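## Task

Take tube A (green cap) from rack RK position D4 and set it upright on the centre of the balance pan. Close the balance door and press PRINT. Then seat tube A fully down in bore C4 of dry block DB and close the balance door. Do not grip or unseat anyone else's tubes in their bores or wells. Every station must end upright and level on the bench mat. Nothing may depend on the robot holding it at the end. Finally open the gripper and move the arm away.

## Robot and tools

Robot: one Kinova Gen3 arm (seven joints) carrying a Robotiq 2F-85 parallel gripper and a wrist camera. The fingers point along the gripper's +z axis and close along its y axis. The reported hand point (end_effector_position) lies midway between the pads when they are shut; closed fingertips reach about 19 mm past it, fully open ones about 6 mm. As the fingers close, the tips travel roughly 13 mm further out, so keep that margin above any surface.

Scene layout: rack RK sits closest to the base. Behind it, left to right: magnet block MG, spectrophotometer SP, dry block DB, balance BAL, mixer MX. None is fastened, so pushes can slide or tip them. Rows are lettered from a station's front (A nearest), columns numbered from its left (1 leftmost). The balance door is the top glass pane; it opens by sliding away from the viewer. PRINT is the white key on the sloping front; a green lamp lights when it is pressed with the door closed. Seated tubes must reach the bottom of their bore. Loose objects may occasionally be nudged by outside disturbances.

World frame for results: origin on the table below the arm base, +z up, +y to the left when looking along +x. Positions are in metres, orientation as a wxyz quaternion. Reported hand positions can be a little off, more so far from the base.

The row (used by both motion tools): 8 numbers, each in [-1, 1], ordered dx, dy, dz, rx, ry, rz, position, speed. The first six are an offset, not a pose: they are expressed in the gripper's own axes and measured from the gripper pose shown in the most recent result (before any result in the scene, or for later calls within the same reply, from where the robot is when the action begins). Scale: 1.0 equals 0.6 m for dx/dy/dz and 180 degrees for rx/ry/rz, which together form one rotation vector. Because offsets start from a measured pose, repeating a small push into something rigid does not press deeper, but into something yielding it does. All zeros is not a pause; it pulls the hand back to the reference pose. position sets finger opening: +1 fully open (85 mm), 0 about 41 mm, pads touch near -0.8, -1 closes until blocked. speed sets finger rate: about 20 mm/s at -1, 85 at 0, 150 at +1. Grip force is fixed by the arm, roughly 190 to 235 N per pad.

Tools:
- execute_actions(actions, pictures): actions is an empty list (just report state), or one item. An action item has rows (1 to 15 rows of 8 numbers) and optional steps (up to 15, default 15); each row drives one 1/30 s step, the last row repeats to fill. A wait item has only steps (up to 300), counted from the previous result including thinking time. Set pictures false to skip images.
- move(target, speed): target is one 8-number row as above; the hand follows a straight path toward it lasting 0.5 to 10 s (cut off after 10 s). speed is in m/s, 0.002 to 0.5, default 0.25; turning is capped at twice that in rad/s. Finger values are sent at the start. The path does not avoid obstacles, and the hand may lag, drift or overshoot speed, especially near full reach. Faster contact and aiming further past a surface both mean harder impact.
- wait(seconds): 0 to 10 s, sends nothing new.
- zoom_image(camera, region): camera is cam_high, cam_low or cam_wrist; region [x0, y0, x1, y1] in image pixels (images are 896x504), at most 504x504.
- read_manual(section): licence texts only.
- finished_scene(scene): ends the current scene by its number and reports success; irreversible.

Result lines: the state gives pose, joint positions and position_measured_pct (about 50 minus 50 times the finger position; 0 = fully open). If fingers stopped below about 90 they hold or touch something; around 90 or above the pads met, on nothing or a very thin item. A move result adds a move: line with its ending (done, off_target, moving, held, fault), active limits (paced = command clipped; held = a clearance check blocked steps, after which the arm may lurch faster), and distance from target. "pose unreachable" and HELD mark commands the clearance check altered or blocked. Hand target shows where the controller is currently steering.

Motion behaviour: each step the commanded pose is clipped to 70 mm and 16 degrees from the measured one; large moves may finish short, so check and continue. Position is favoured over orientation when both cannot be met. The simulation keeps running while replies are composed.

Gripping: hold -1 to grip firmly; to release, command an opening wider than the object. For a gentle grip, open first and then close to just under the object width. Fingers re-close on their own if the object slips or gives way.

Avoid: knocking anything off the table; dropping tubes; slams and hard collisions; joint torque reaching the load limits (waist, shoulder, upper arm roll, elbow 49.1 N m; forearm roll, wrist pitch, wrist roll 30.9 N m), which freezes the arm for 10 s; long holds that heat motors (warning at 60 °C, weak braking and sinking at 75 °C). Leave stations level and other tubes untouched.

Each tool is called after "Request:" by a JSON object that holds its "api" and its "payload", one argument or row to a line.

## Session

Request:
{"api": "execute_actions", "payload": {
  "actions": []
}}

Scene clock: 0.00 s of 12600.00 s.
end_effector_position=(+0.2623, -0.3079, +0.3676) position_measured_pct=0.0 end_effector_quat_wxyz=(+0.055, +0.732, +0.679, -0.014)
Joint positions: [0.648 0.182 0.162 1.753 0.004 1.102 0.721]
Joint velocities: [ 0.     0.     0.     0.001 -0.002 -0.    -0.   ]
Motor temperatures (°C, as the motors report them): [30 33 27 33 33 36 40]
Hand target: +0.262, -0.308, +0.368; +0.055, +0.732, +0.679, -0.014

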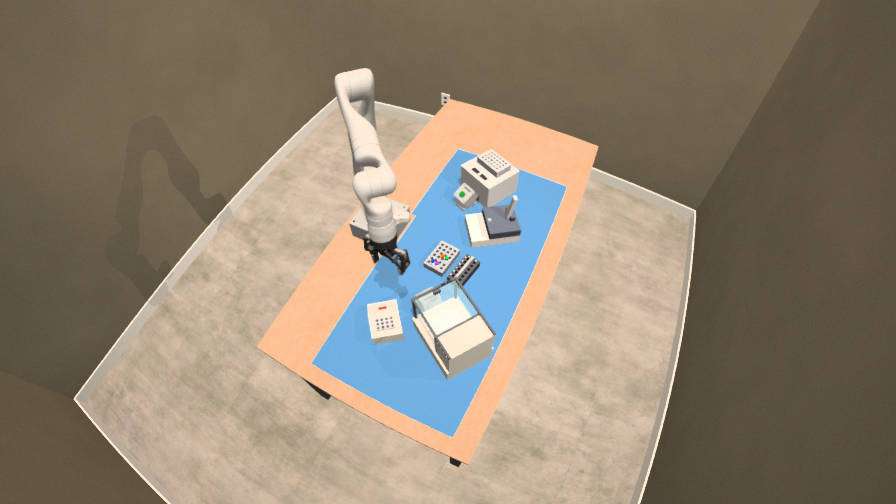

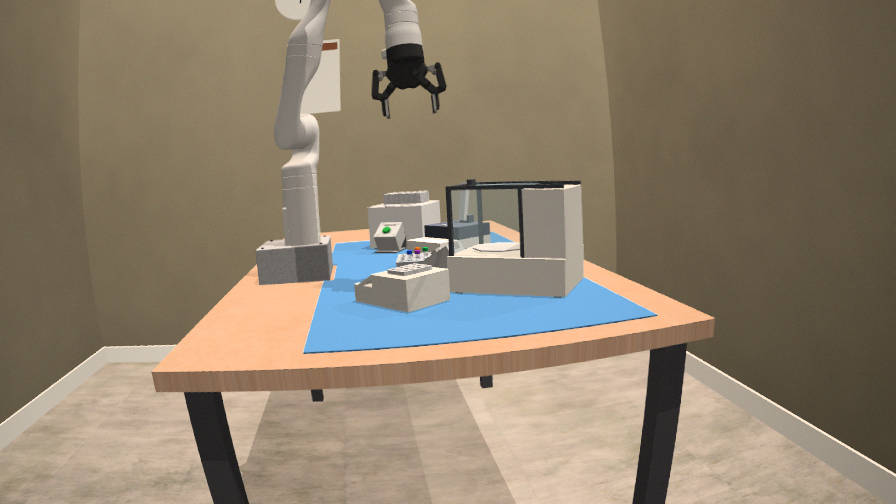

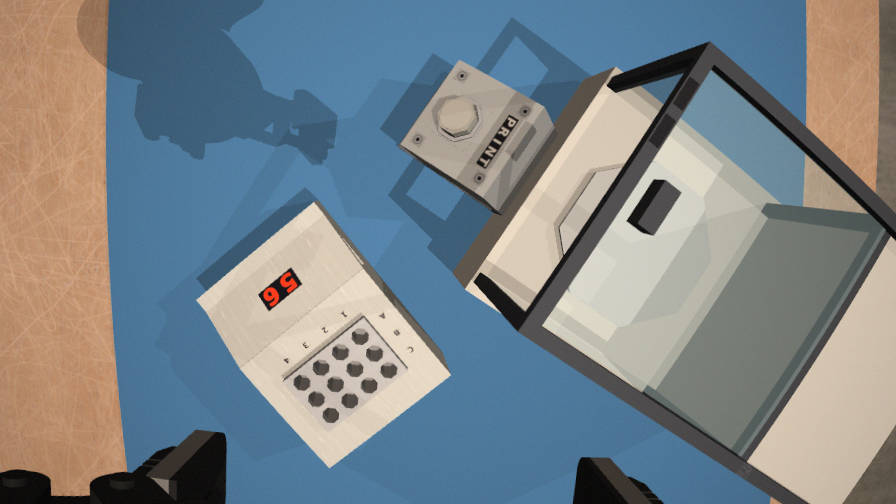

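Request:
{"api": "move", "payload": {
  "target": [0.0977,0.168,0.131,0.0197,0.030,0.183,-0.3,0]
}}

Scene clock: 20.10 s of 12600.00 s.
end_effector_position=(+0.3710, -0.2650, +0.2904) position_measured_pct=65.1 end_effector_quat_wxyz=(+0.003, +0.896, +0.444, +0.015)
Joint positions: [ 0.46   0.438  0.184  1.655 -0.116  1.041  0.027]
Joint velocities: [-0.003  0.005 -0.002 -0.     0.001 -0.    -0.004]
Motor temperatures (°C, as the motors report them): [30 33 27 33 33 36 40]
Hand target: +0.371, -0.265, +0.290; +0.003, +0.896, +0.445, +0.015
Off the commanded pose: 0.001 m, 0 deg.
move: done

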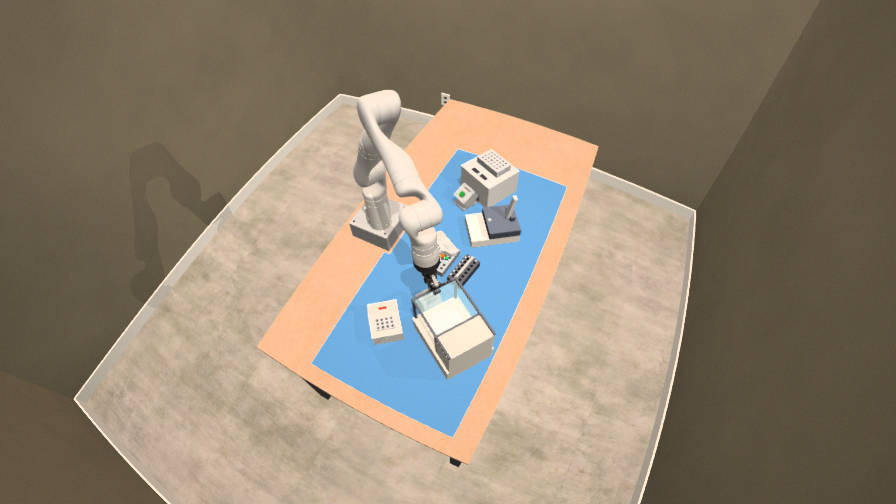

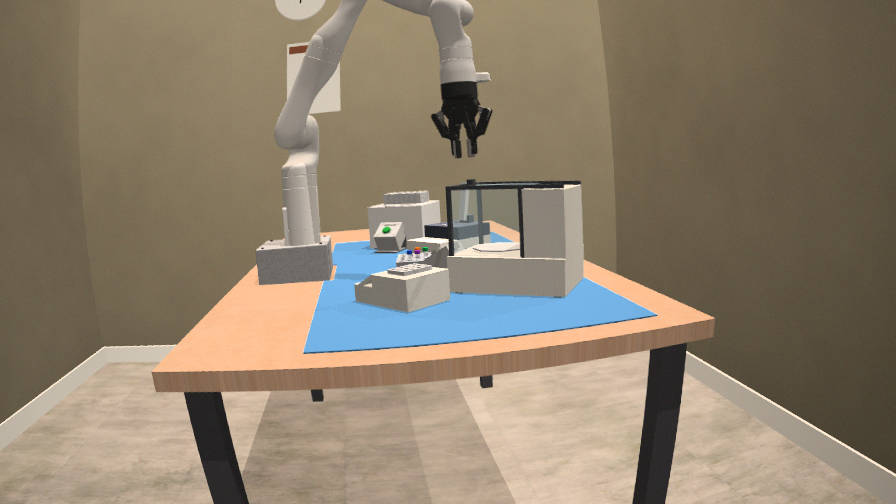

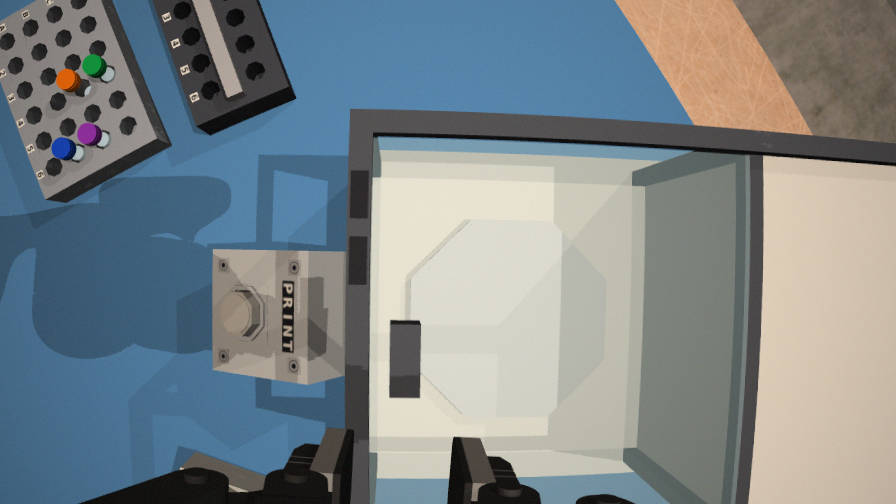

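Request:
{"api": "move", "payload": {
  "target": [0.02,0,0.05,0,0,0,-0.3,0],
  "speed": 0.1
}}

Scene clock: 28.27 s of 12600.00 s.
end_effector_position=(+0.3791, -0.2554, +0.2609) position_measured_pct=65.1 end_effector_quat_wxyz=(+0.003, +0.896, +0.444, +0.015)
Joint positions: [ 0.44   0.477  0.174  1.7   -0.124  0.957  0.008]
Joint velocities: [-0.001  0.003 -0.003  0.002  0.001 -0.004 -0.   ]
Motor temperatures (°C, as the motors report them): [30 33 27 34 33 36 40]
Hand target: +0.379, -0.255, +0.261; +0.003, +0.896, +0.444, +0.015
Off the commanded pose: 0.000 m, 0 deg.
move: done

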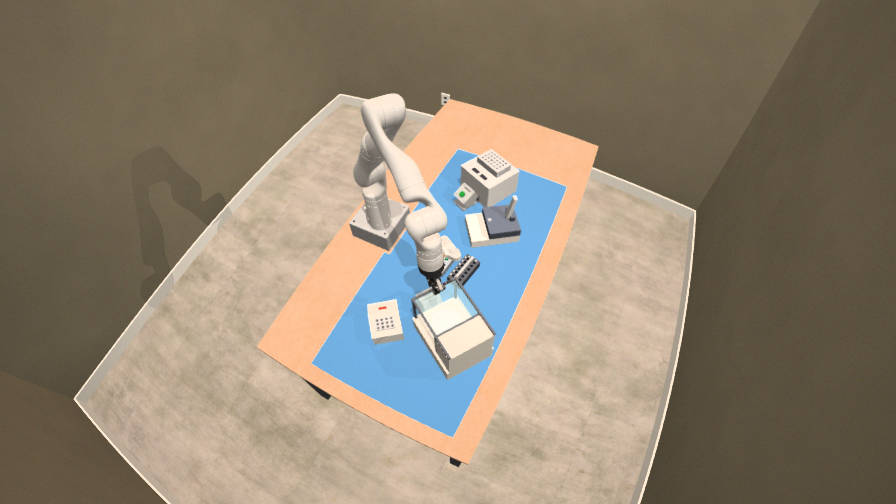

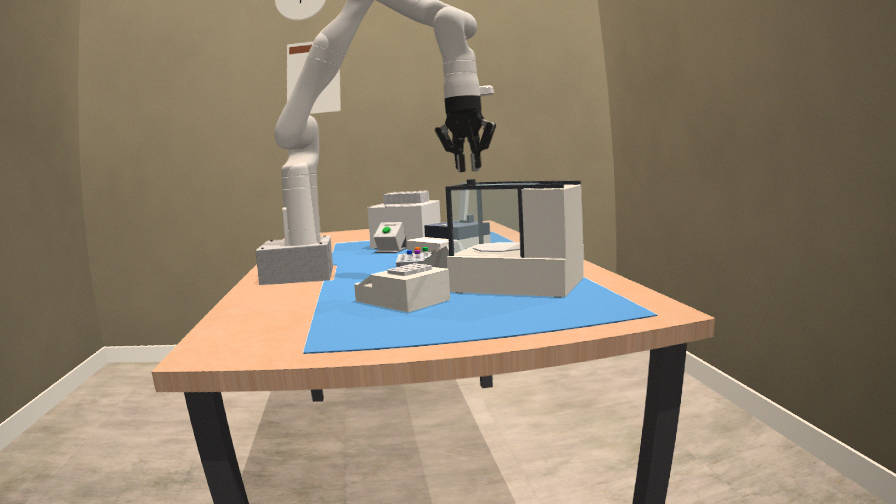

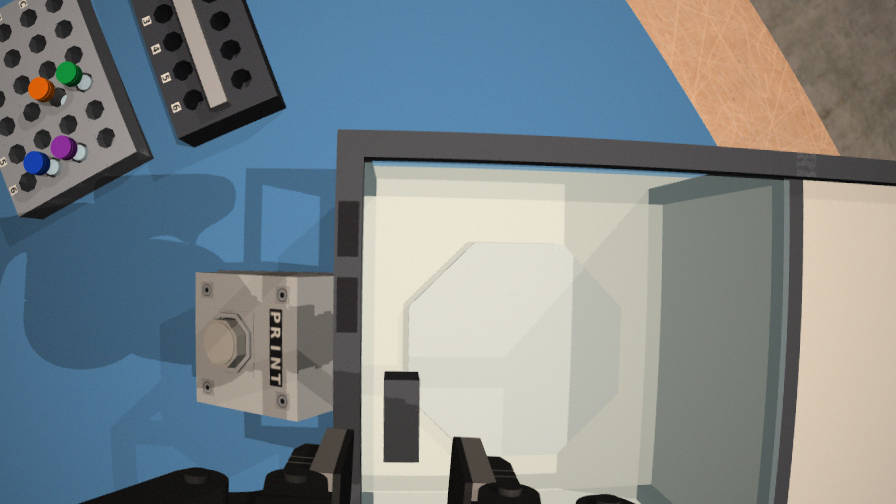

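Request:
{"api": "move", "payload": {
  "target": [0.012,-0.002,0.012,0,0,0,-0.6,0],
  "speed": 0.05
}}

Scene clock: 38.77 s of 12600.00 s.
end_effector_position=(+0.3826, -0.2490, +0.2540) position_measured_pct=80.2 end_effector_quat_wxyz=(+0.003, +0.896, +0.444, +0.015)
Joint positions: [ 0.426  0.485  0.171  1.713 -0.125  0.936 -0.007]
Joint velocities: [-0.003  0.001 -0.001  0.002  0.001 -0.004 -0.003]
Motor temperatures (°C, as the motors report them): [30 33 27 34 33 36 40]
Hand target: +0.383, -0.249, +0.254; +0.003, +0.896, +0.444, +0.015
Off the commanded pose: 0.000 m, 0 deg.
move: done

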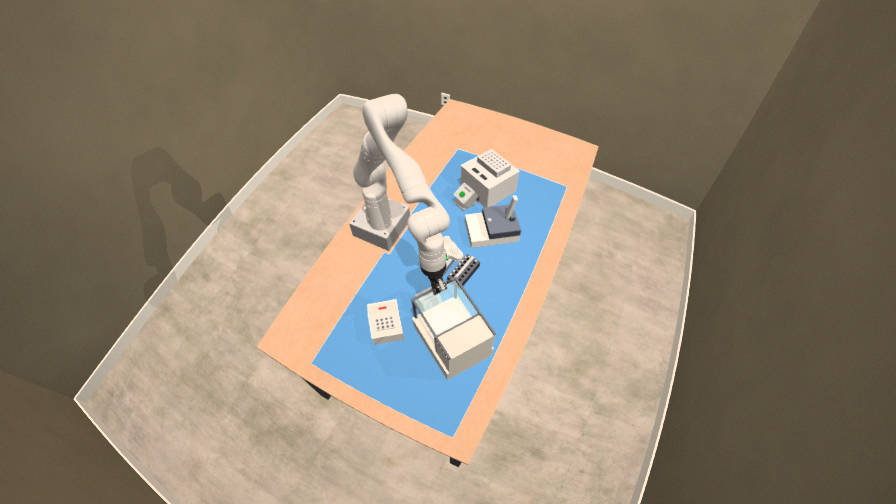

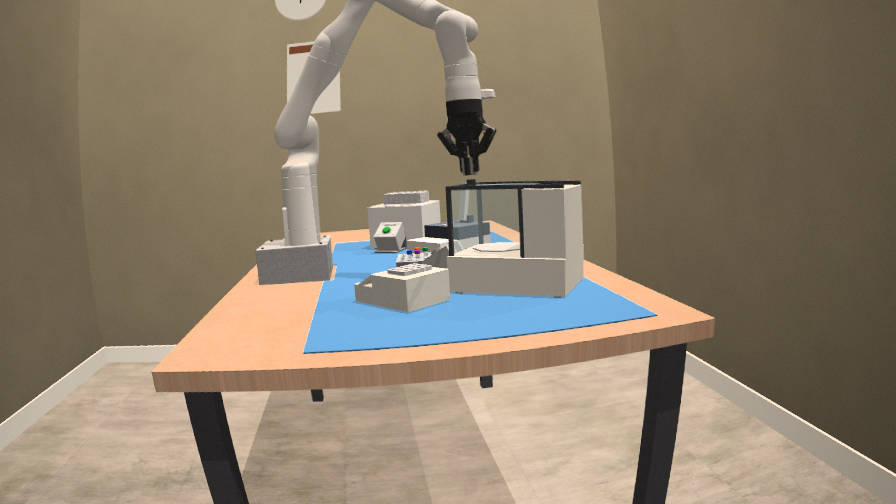

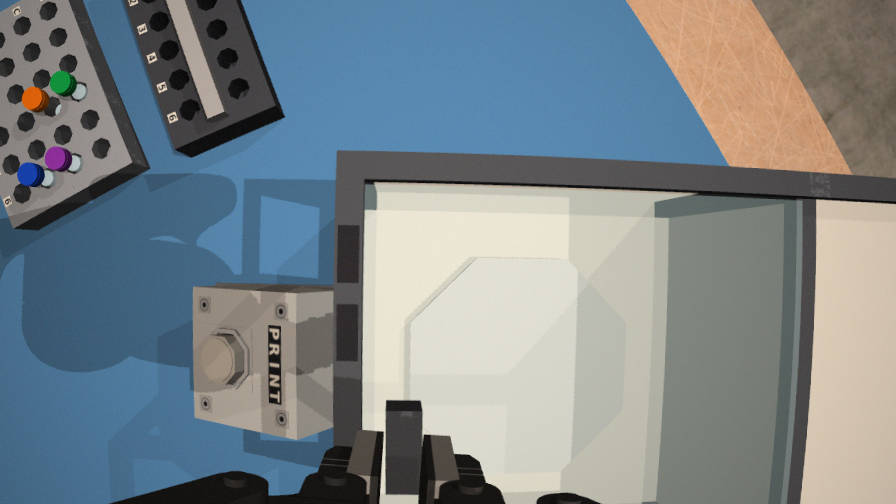

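Request:
{"api": "move", "payload": {
  "target": [0,0.001,0.027,0,0,0,-0.6,0],
  "speed": 0.02
}}

Request:
{"api": "move", "payload": {
  "target": [0,0,0,0,0,0,-0.68,0]
}}

Request:
{"api": "move", "payload": {
  "target": [0,0.195,0,0,0,0,-0.68,0],
  "speed": 0.08
}}

Scene clock: 44.13 s of 12600.00 s.
end_effector_position=(+0.3867, -0.2515, +0.2438) position_measured_pct=80.2 end_effector_quat_wxyz=(+0.009, +0.896, +0.444, +0.019)
Joint positions: [ 0.429  0.501  0.167  1.726 -0.131  0.892 -0.001]
Joint velocities: [ 0.001 -0.001  0.001  0.001  0.001 -0.004  0.   ]
Motor temperatures (°C, as the motors report them): [30 33 27 34 33 36 40]
Hand target: +0.384, -0.249, +0.238; +0.003, +0.896, +0.444, +0.015
Off the commanded pose: 0.007 m, 1 deg.
move: off_target

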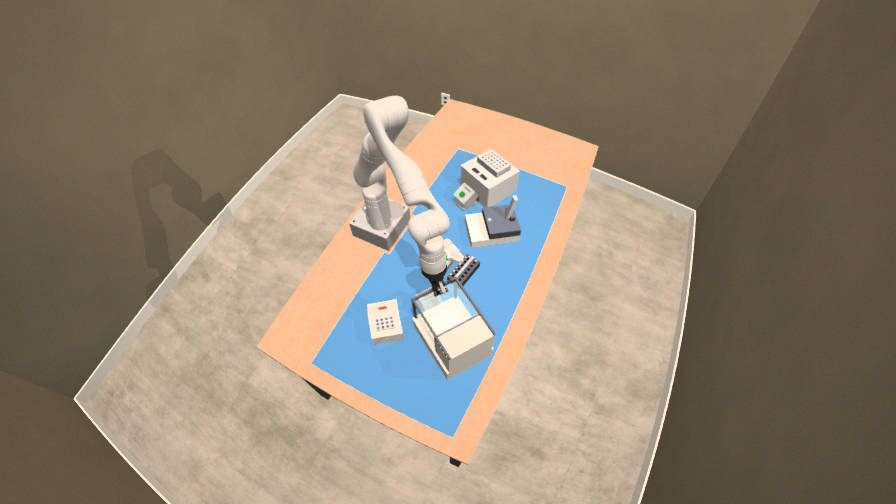

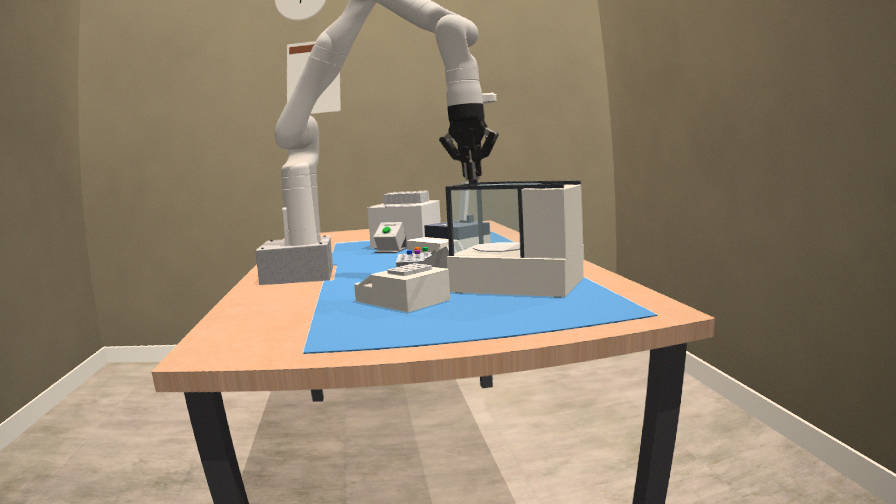

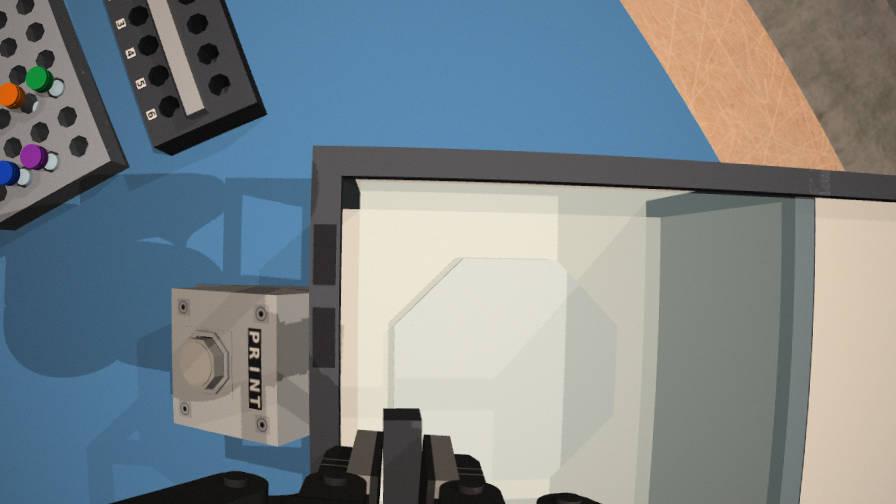

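Scene clock: 44.63 s of 12600.00 s.
end_effector_position=(+0.3871, -0.2517, +0.2449) position_measured_pct=83.7 end_effector_quat_wxyz=(+0.010, +0.896, +0.444, +0.020)
Joint positions: [ 0.429  0.498  0.167  1.726 -0.131  0.893 -0.001]
Joint velocities: [-0.     0.    -0.001 -0.001  0.    -0.     0.   ]
Motor temperatures (°C, as the motors report them): [30 33 27 34 33 36 40]
Hand target: +0.387, -0.251, +0.244; +0.009, +0.896, +0.444, +0.019
Off the commanded pose: 0.001 m, 0 deg.
move: done

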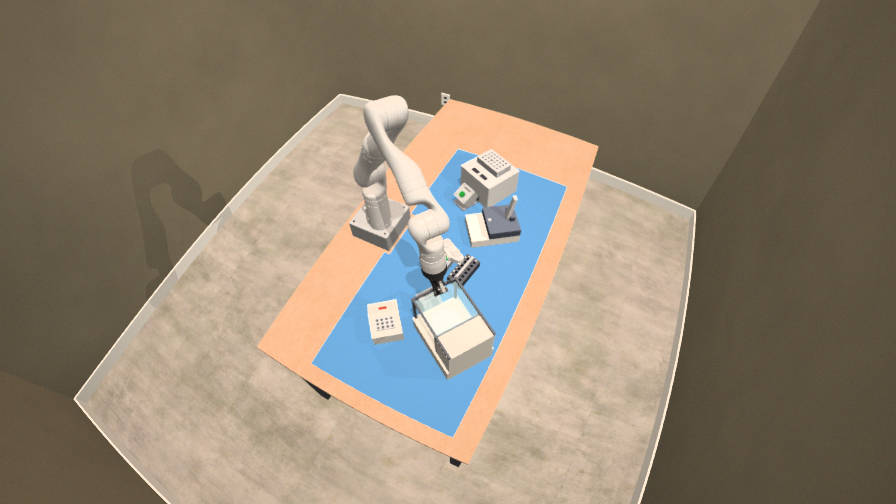

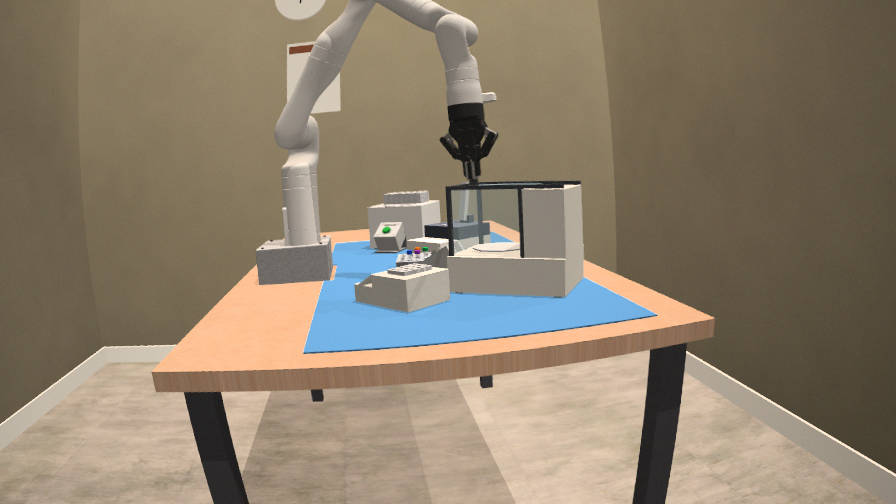

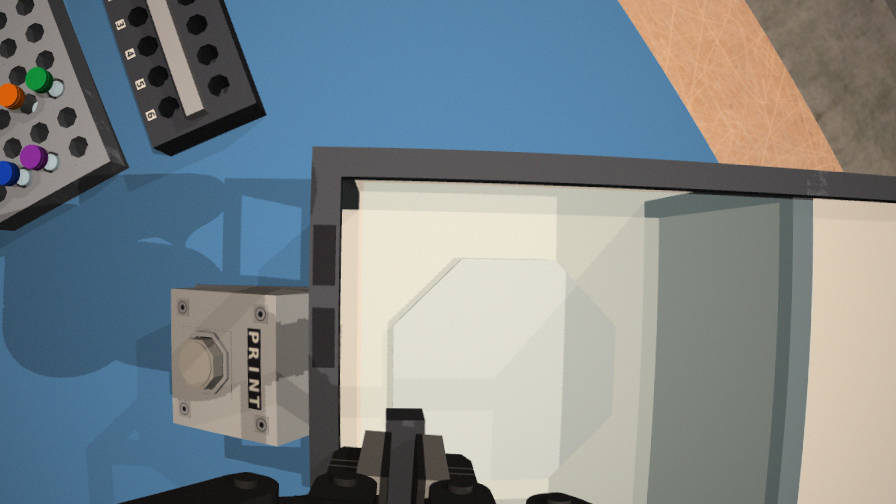

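Scene clock: 46.50 s of 12600.00 s.
end_effector_position=(+0.4806, -0.3221, +0.2497) position_measured_pct=83.7 end_effector_quat_wxyz=(+0.010, +0.896, +0.444, +0.020)
Joint positions: [ 0.478  0.735  0.168  1.264 -0.151  1.12   0.009]
Joint velocities: [ 0.001  0.007  0.001 -0.007 -0.001  0.004 -0.001]
Motor temperatures (°C, as the motors report them): [30 33 27 34 33 36 40]
Hand target: +0.481, -0.322, +0.249; +0.010, +0.896, +0.444, +0.020
Off the commanded pose: 0.001 m, 0 deg.
move: done

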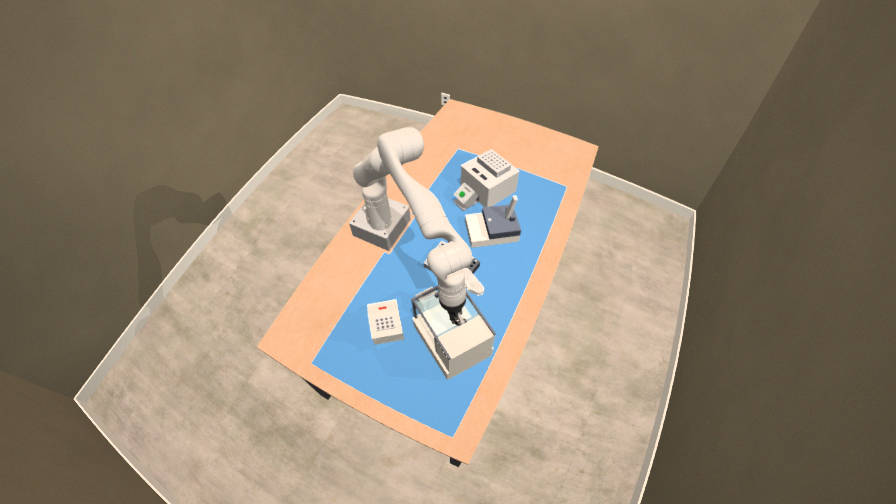

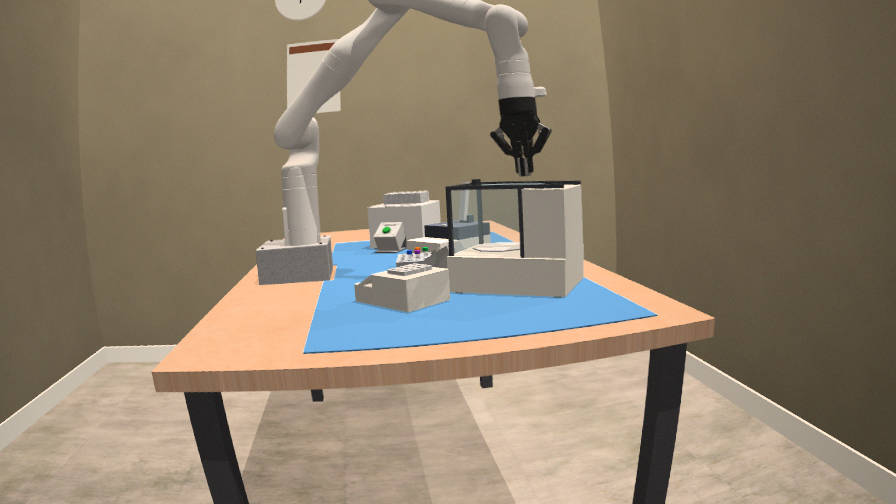

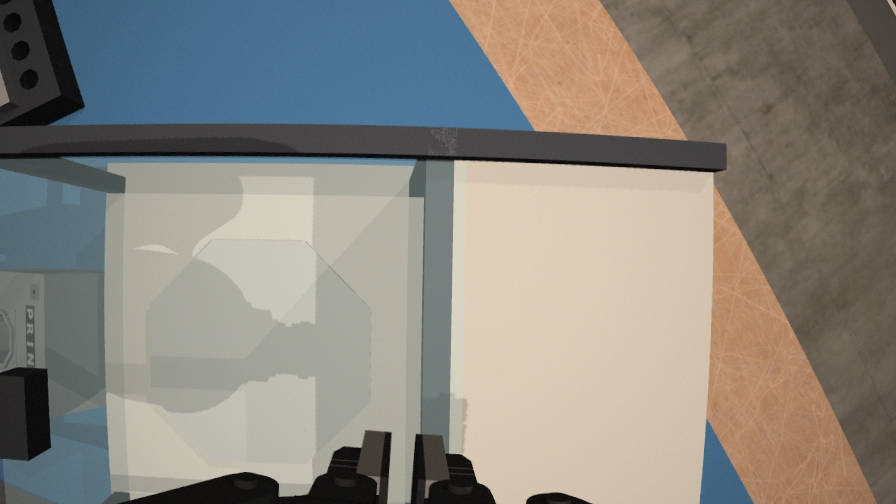

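Request:
{"api": "move", "payload": {
  "target": [0,-0.185,-0.03,0.0114,-0.0086,0,-0.6,0],
  "speed": 0.15
}}

Scene clock: 53.17 s of 12600.00 s.
end_effector_position=(+0.3910, -0.2553, +0.2631) position_measured_pct=80.2 end_effector_quat_wxyz=(-0.000, +0.896, +0.444, -0.000)
Joint positions: [ 0.409  0.508  0.183  1.64  -0.103  1.007 -0.032]
Joint velocities: [-0.003 -0.008 -0.001  0.004  0.002 -0.001 -0.001]
Motor temperatures (°C, as the motors report them): [30 33 27 34 33 36 40]
Hand target: +0.391, -0.255, +0.263; +0.000, +0.896, +0.444, -0.000
Off the commanded pose: 0.001 m, 0 deg.
move: done

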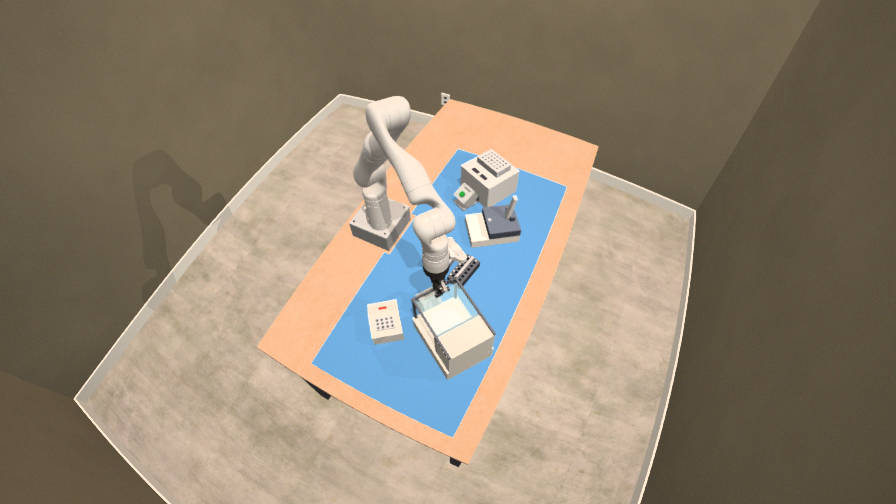

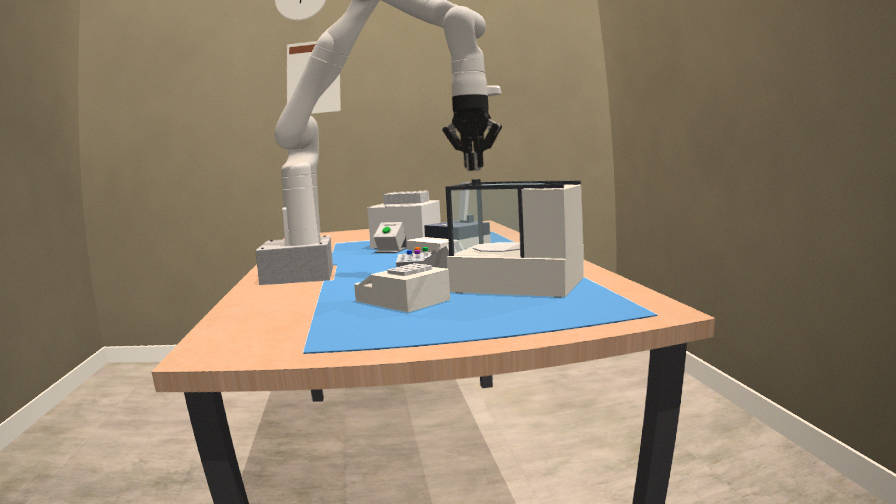

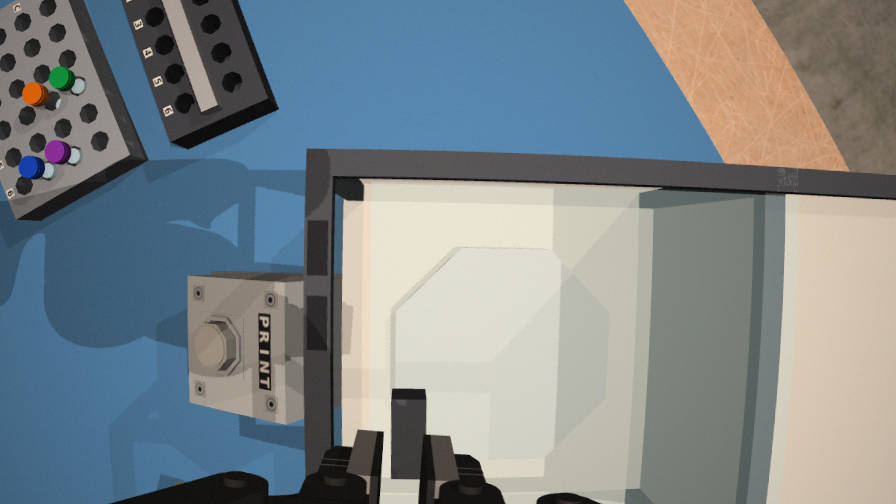

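Request:
{"api": "move", "payload": {
  "target": [0.003,0.002,0.043,0,0,0,-0.6,0],
  "speed": 0.03
}}

Scene clock: 57.67 s of 12600.00 s.
end_effector_position=(+0.3963, -0.2573, +0.2440) position_measured_pct=80.2 end_effector_quat_wxyz=(+0.006, +0.896, +0.444, +0.004)
Joint positions: [ 0.411  0.534  0.178  1.666 -0.111  0.939 -0.029]
Joint velocities: [ 0.001 -0.001 -0.     0.002  0.001 -0.003  0.001]
Motor temperatures (°C, as the motors report them): [30 33 27 34 33 36 40]
Hand target: +0.393, -0.255, +0.237; -0.000, +0.896, +0.444, -0.000
Off the commanded pose: 0.008 m, 1 deg.
move: off_target

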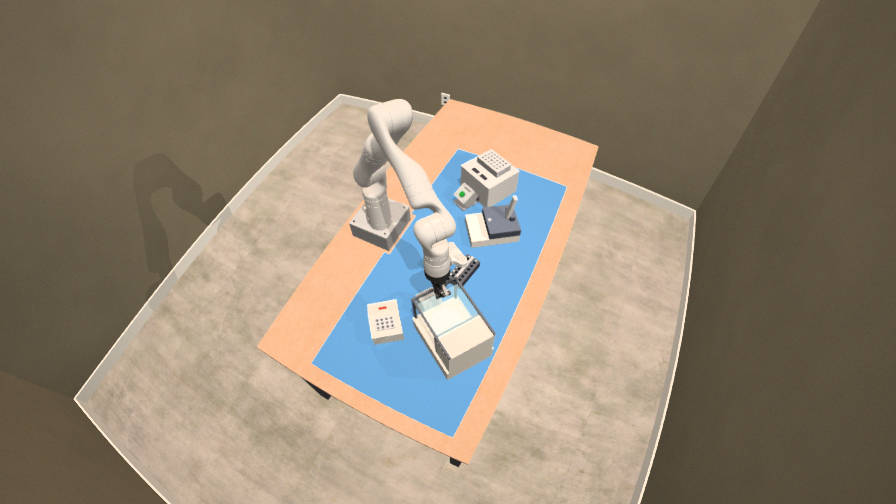

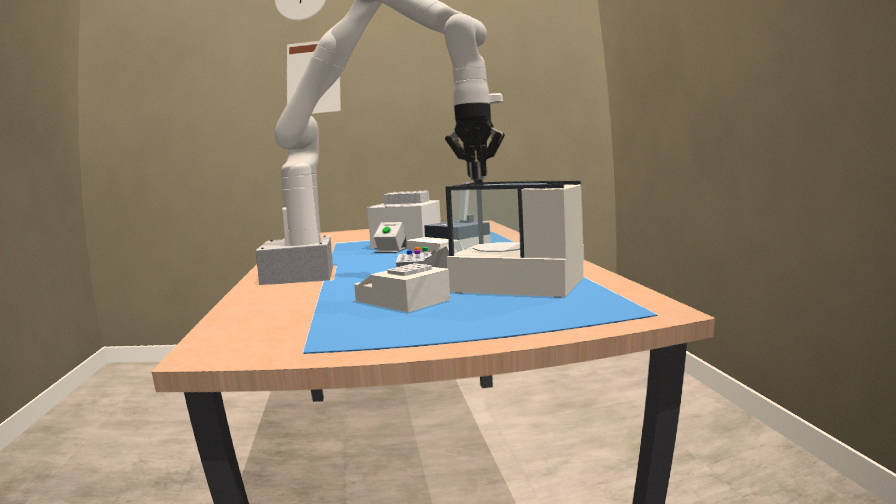

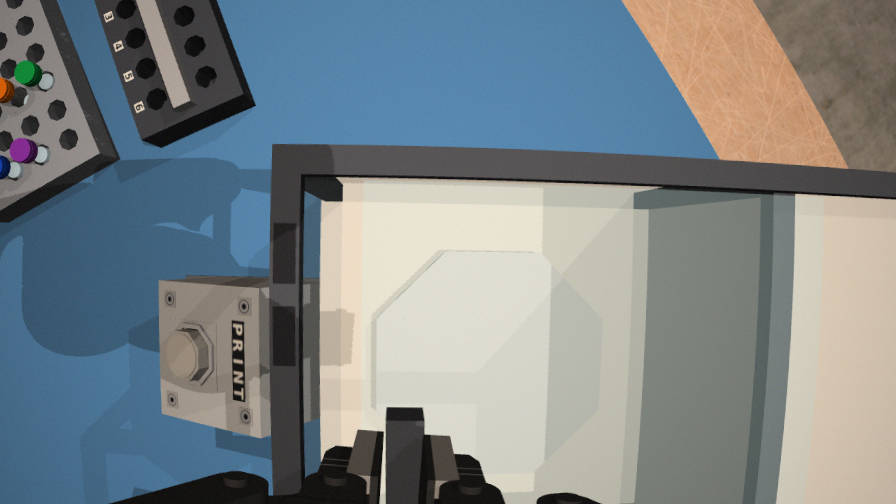

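Request:
{"api": "move", "payload": {
  "target": [0,-0.002,-0.01,-0.004,0,0,-0.5,0],
  "speed": 0.03
}}

Request:
{"api": "move", "payload": {
  "target": [0,0,0.022,0,0,0,-0.5,0],
  "speed": 0.015
}}

Request:
{"api": "zoom_image", "payload": {
  "camera": "cam_low",
  "region": [430,130,530,200]
}}

Scene clock: 64.90 s of 12600.00 s.
end_effector_position=(+0.3952, -0.2565, +0.2498) position_measured_pct=75.0 end_effector_quat_wxyz=(+0.012, +0.896, +0.444, +0.007)
Joint positions: [ 0.407  0.516  0.18   1.676 -0.107  0.934 -0.033]
Joint velocities: [-0.001 -0.004 -0.001  0.002  0.001 -0.001 -0.001]
Motor temperatures (°C, as the motors report them): [30 33 27 34 33 36 40]
Hand target: +0.395, -0.256, +0.250; +0.012, +0.896, +0.444, +0.007
Off the commanded pose: 0.000 m, 0 deg.
move: done

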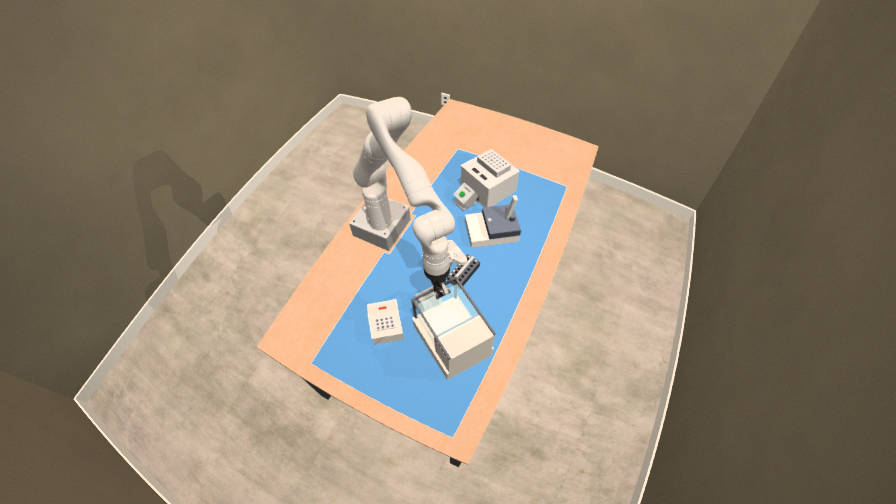

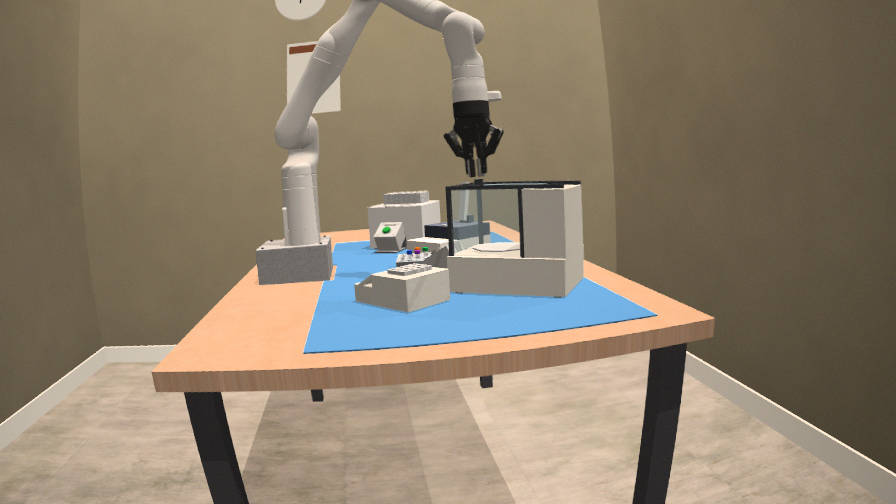

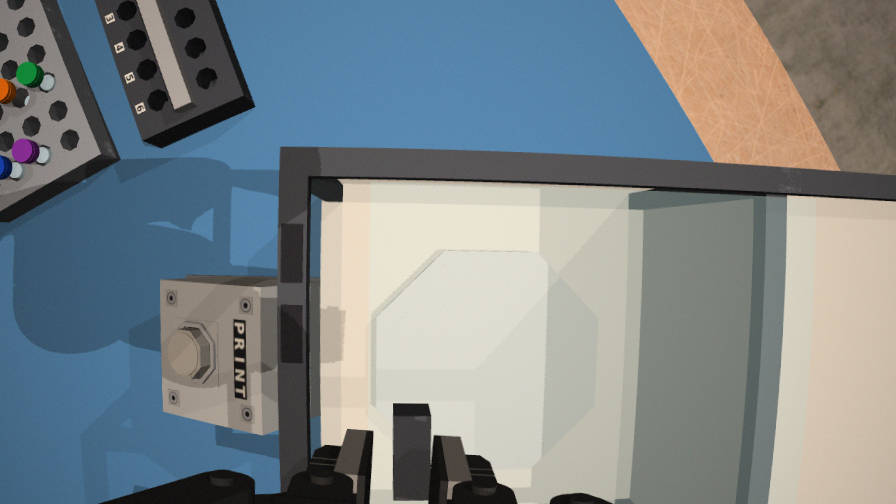

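Scene clock: 66.17 s of 12600.00 s.
end_effector_position=(+0.3962, -0.2572, +0.2372) position_measured_pct=75.0 end_effector_quat_wxyz=(+0.013, +0.896, +0.444, +0.007)
Joint positions: [ 0.41   0.535  0.176  1.692 -0.112  0.898 -0.029]
Joint velocities: [ 0.     0.004  0.001 -0.    -0.    -0.     0.001]
Motor temperatures (°C, as the motors report them): [30 33 27 34 33 36 40]
Hand target: +0.396, -0.257, +0.237; +0.012, +0.896, +0.444, +0.007
Off the commanded pose: 0.001 m, 0 deg.
move: done

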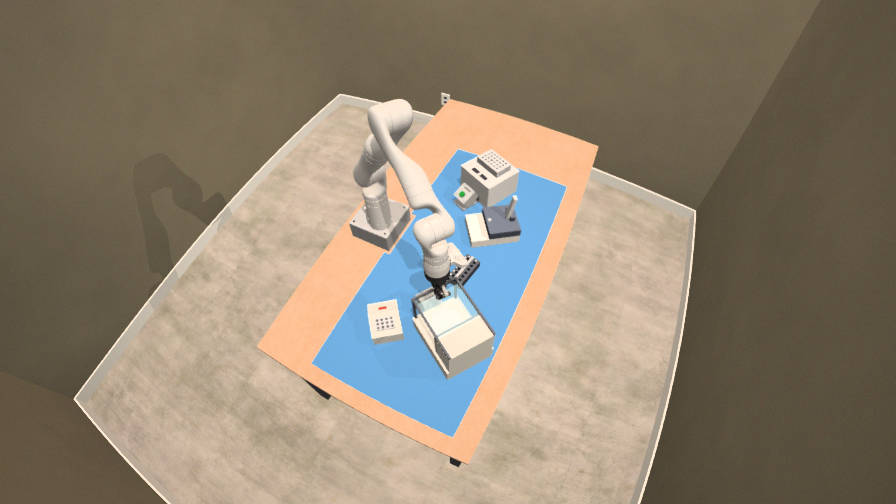

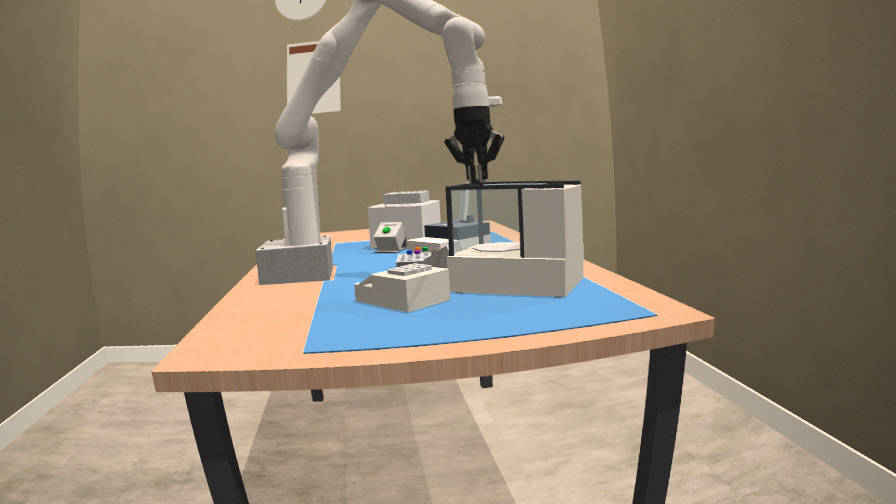

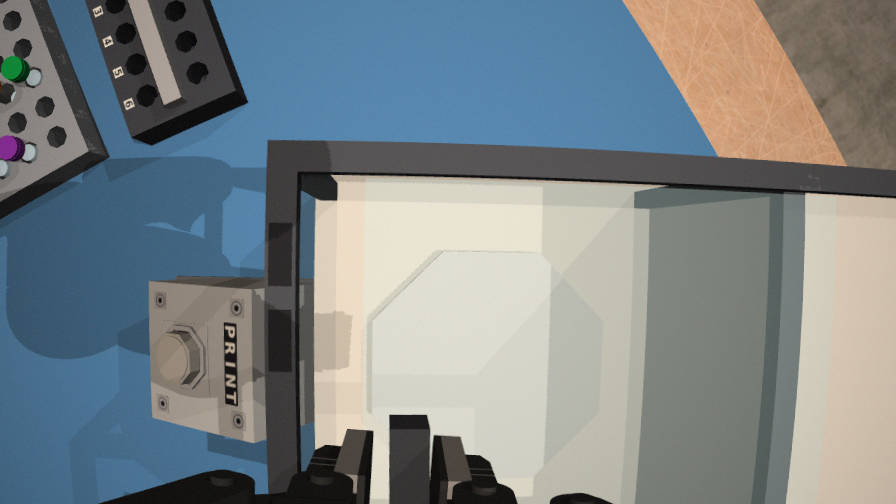

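Region (430, 130, 530, 200) of cam_low's 896x504 image, scaled by 5.040, with more detail than that image has; it fills the top 353 rows of this view, and the rest is white.

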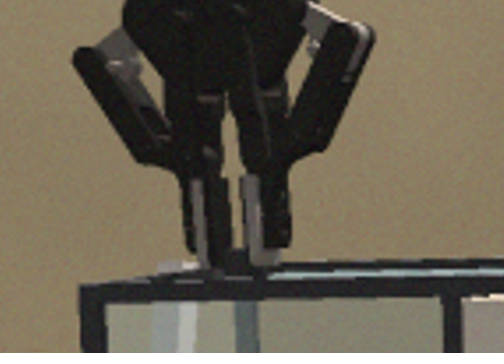

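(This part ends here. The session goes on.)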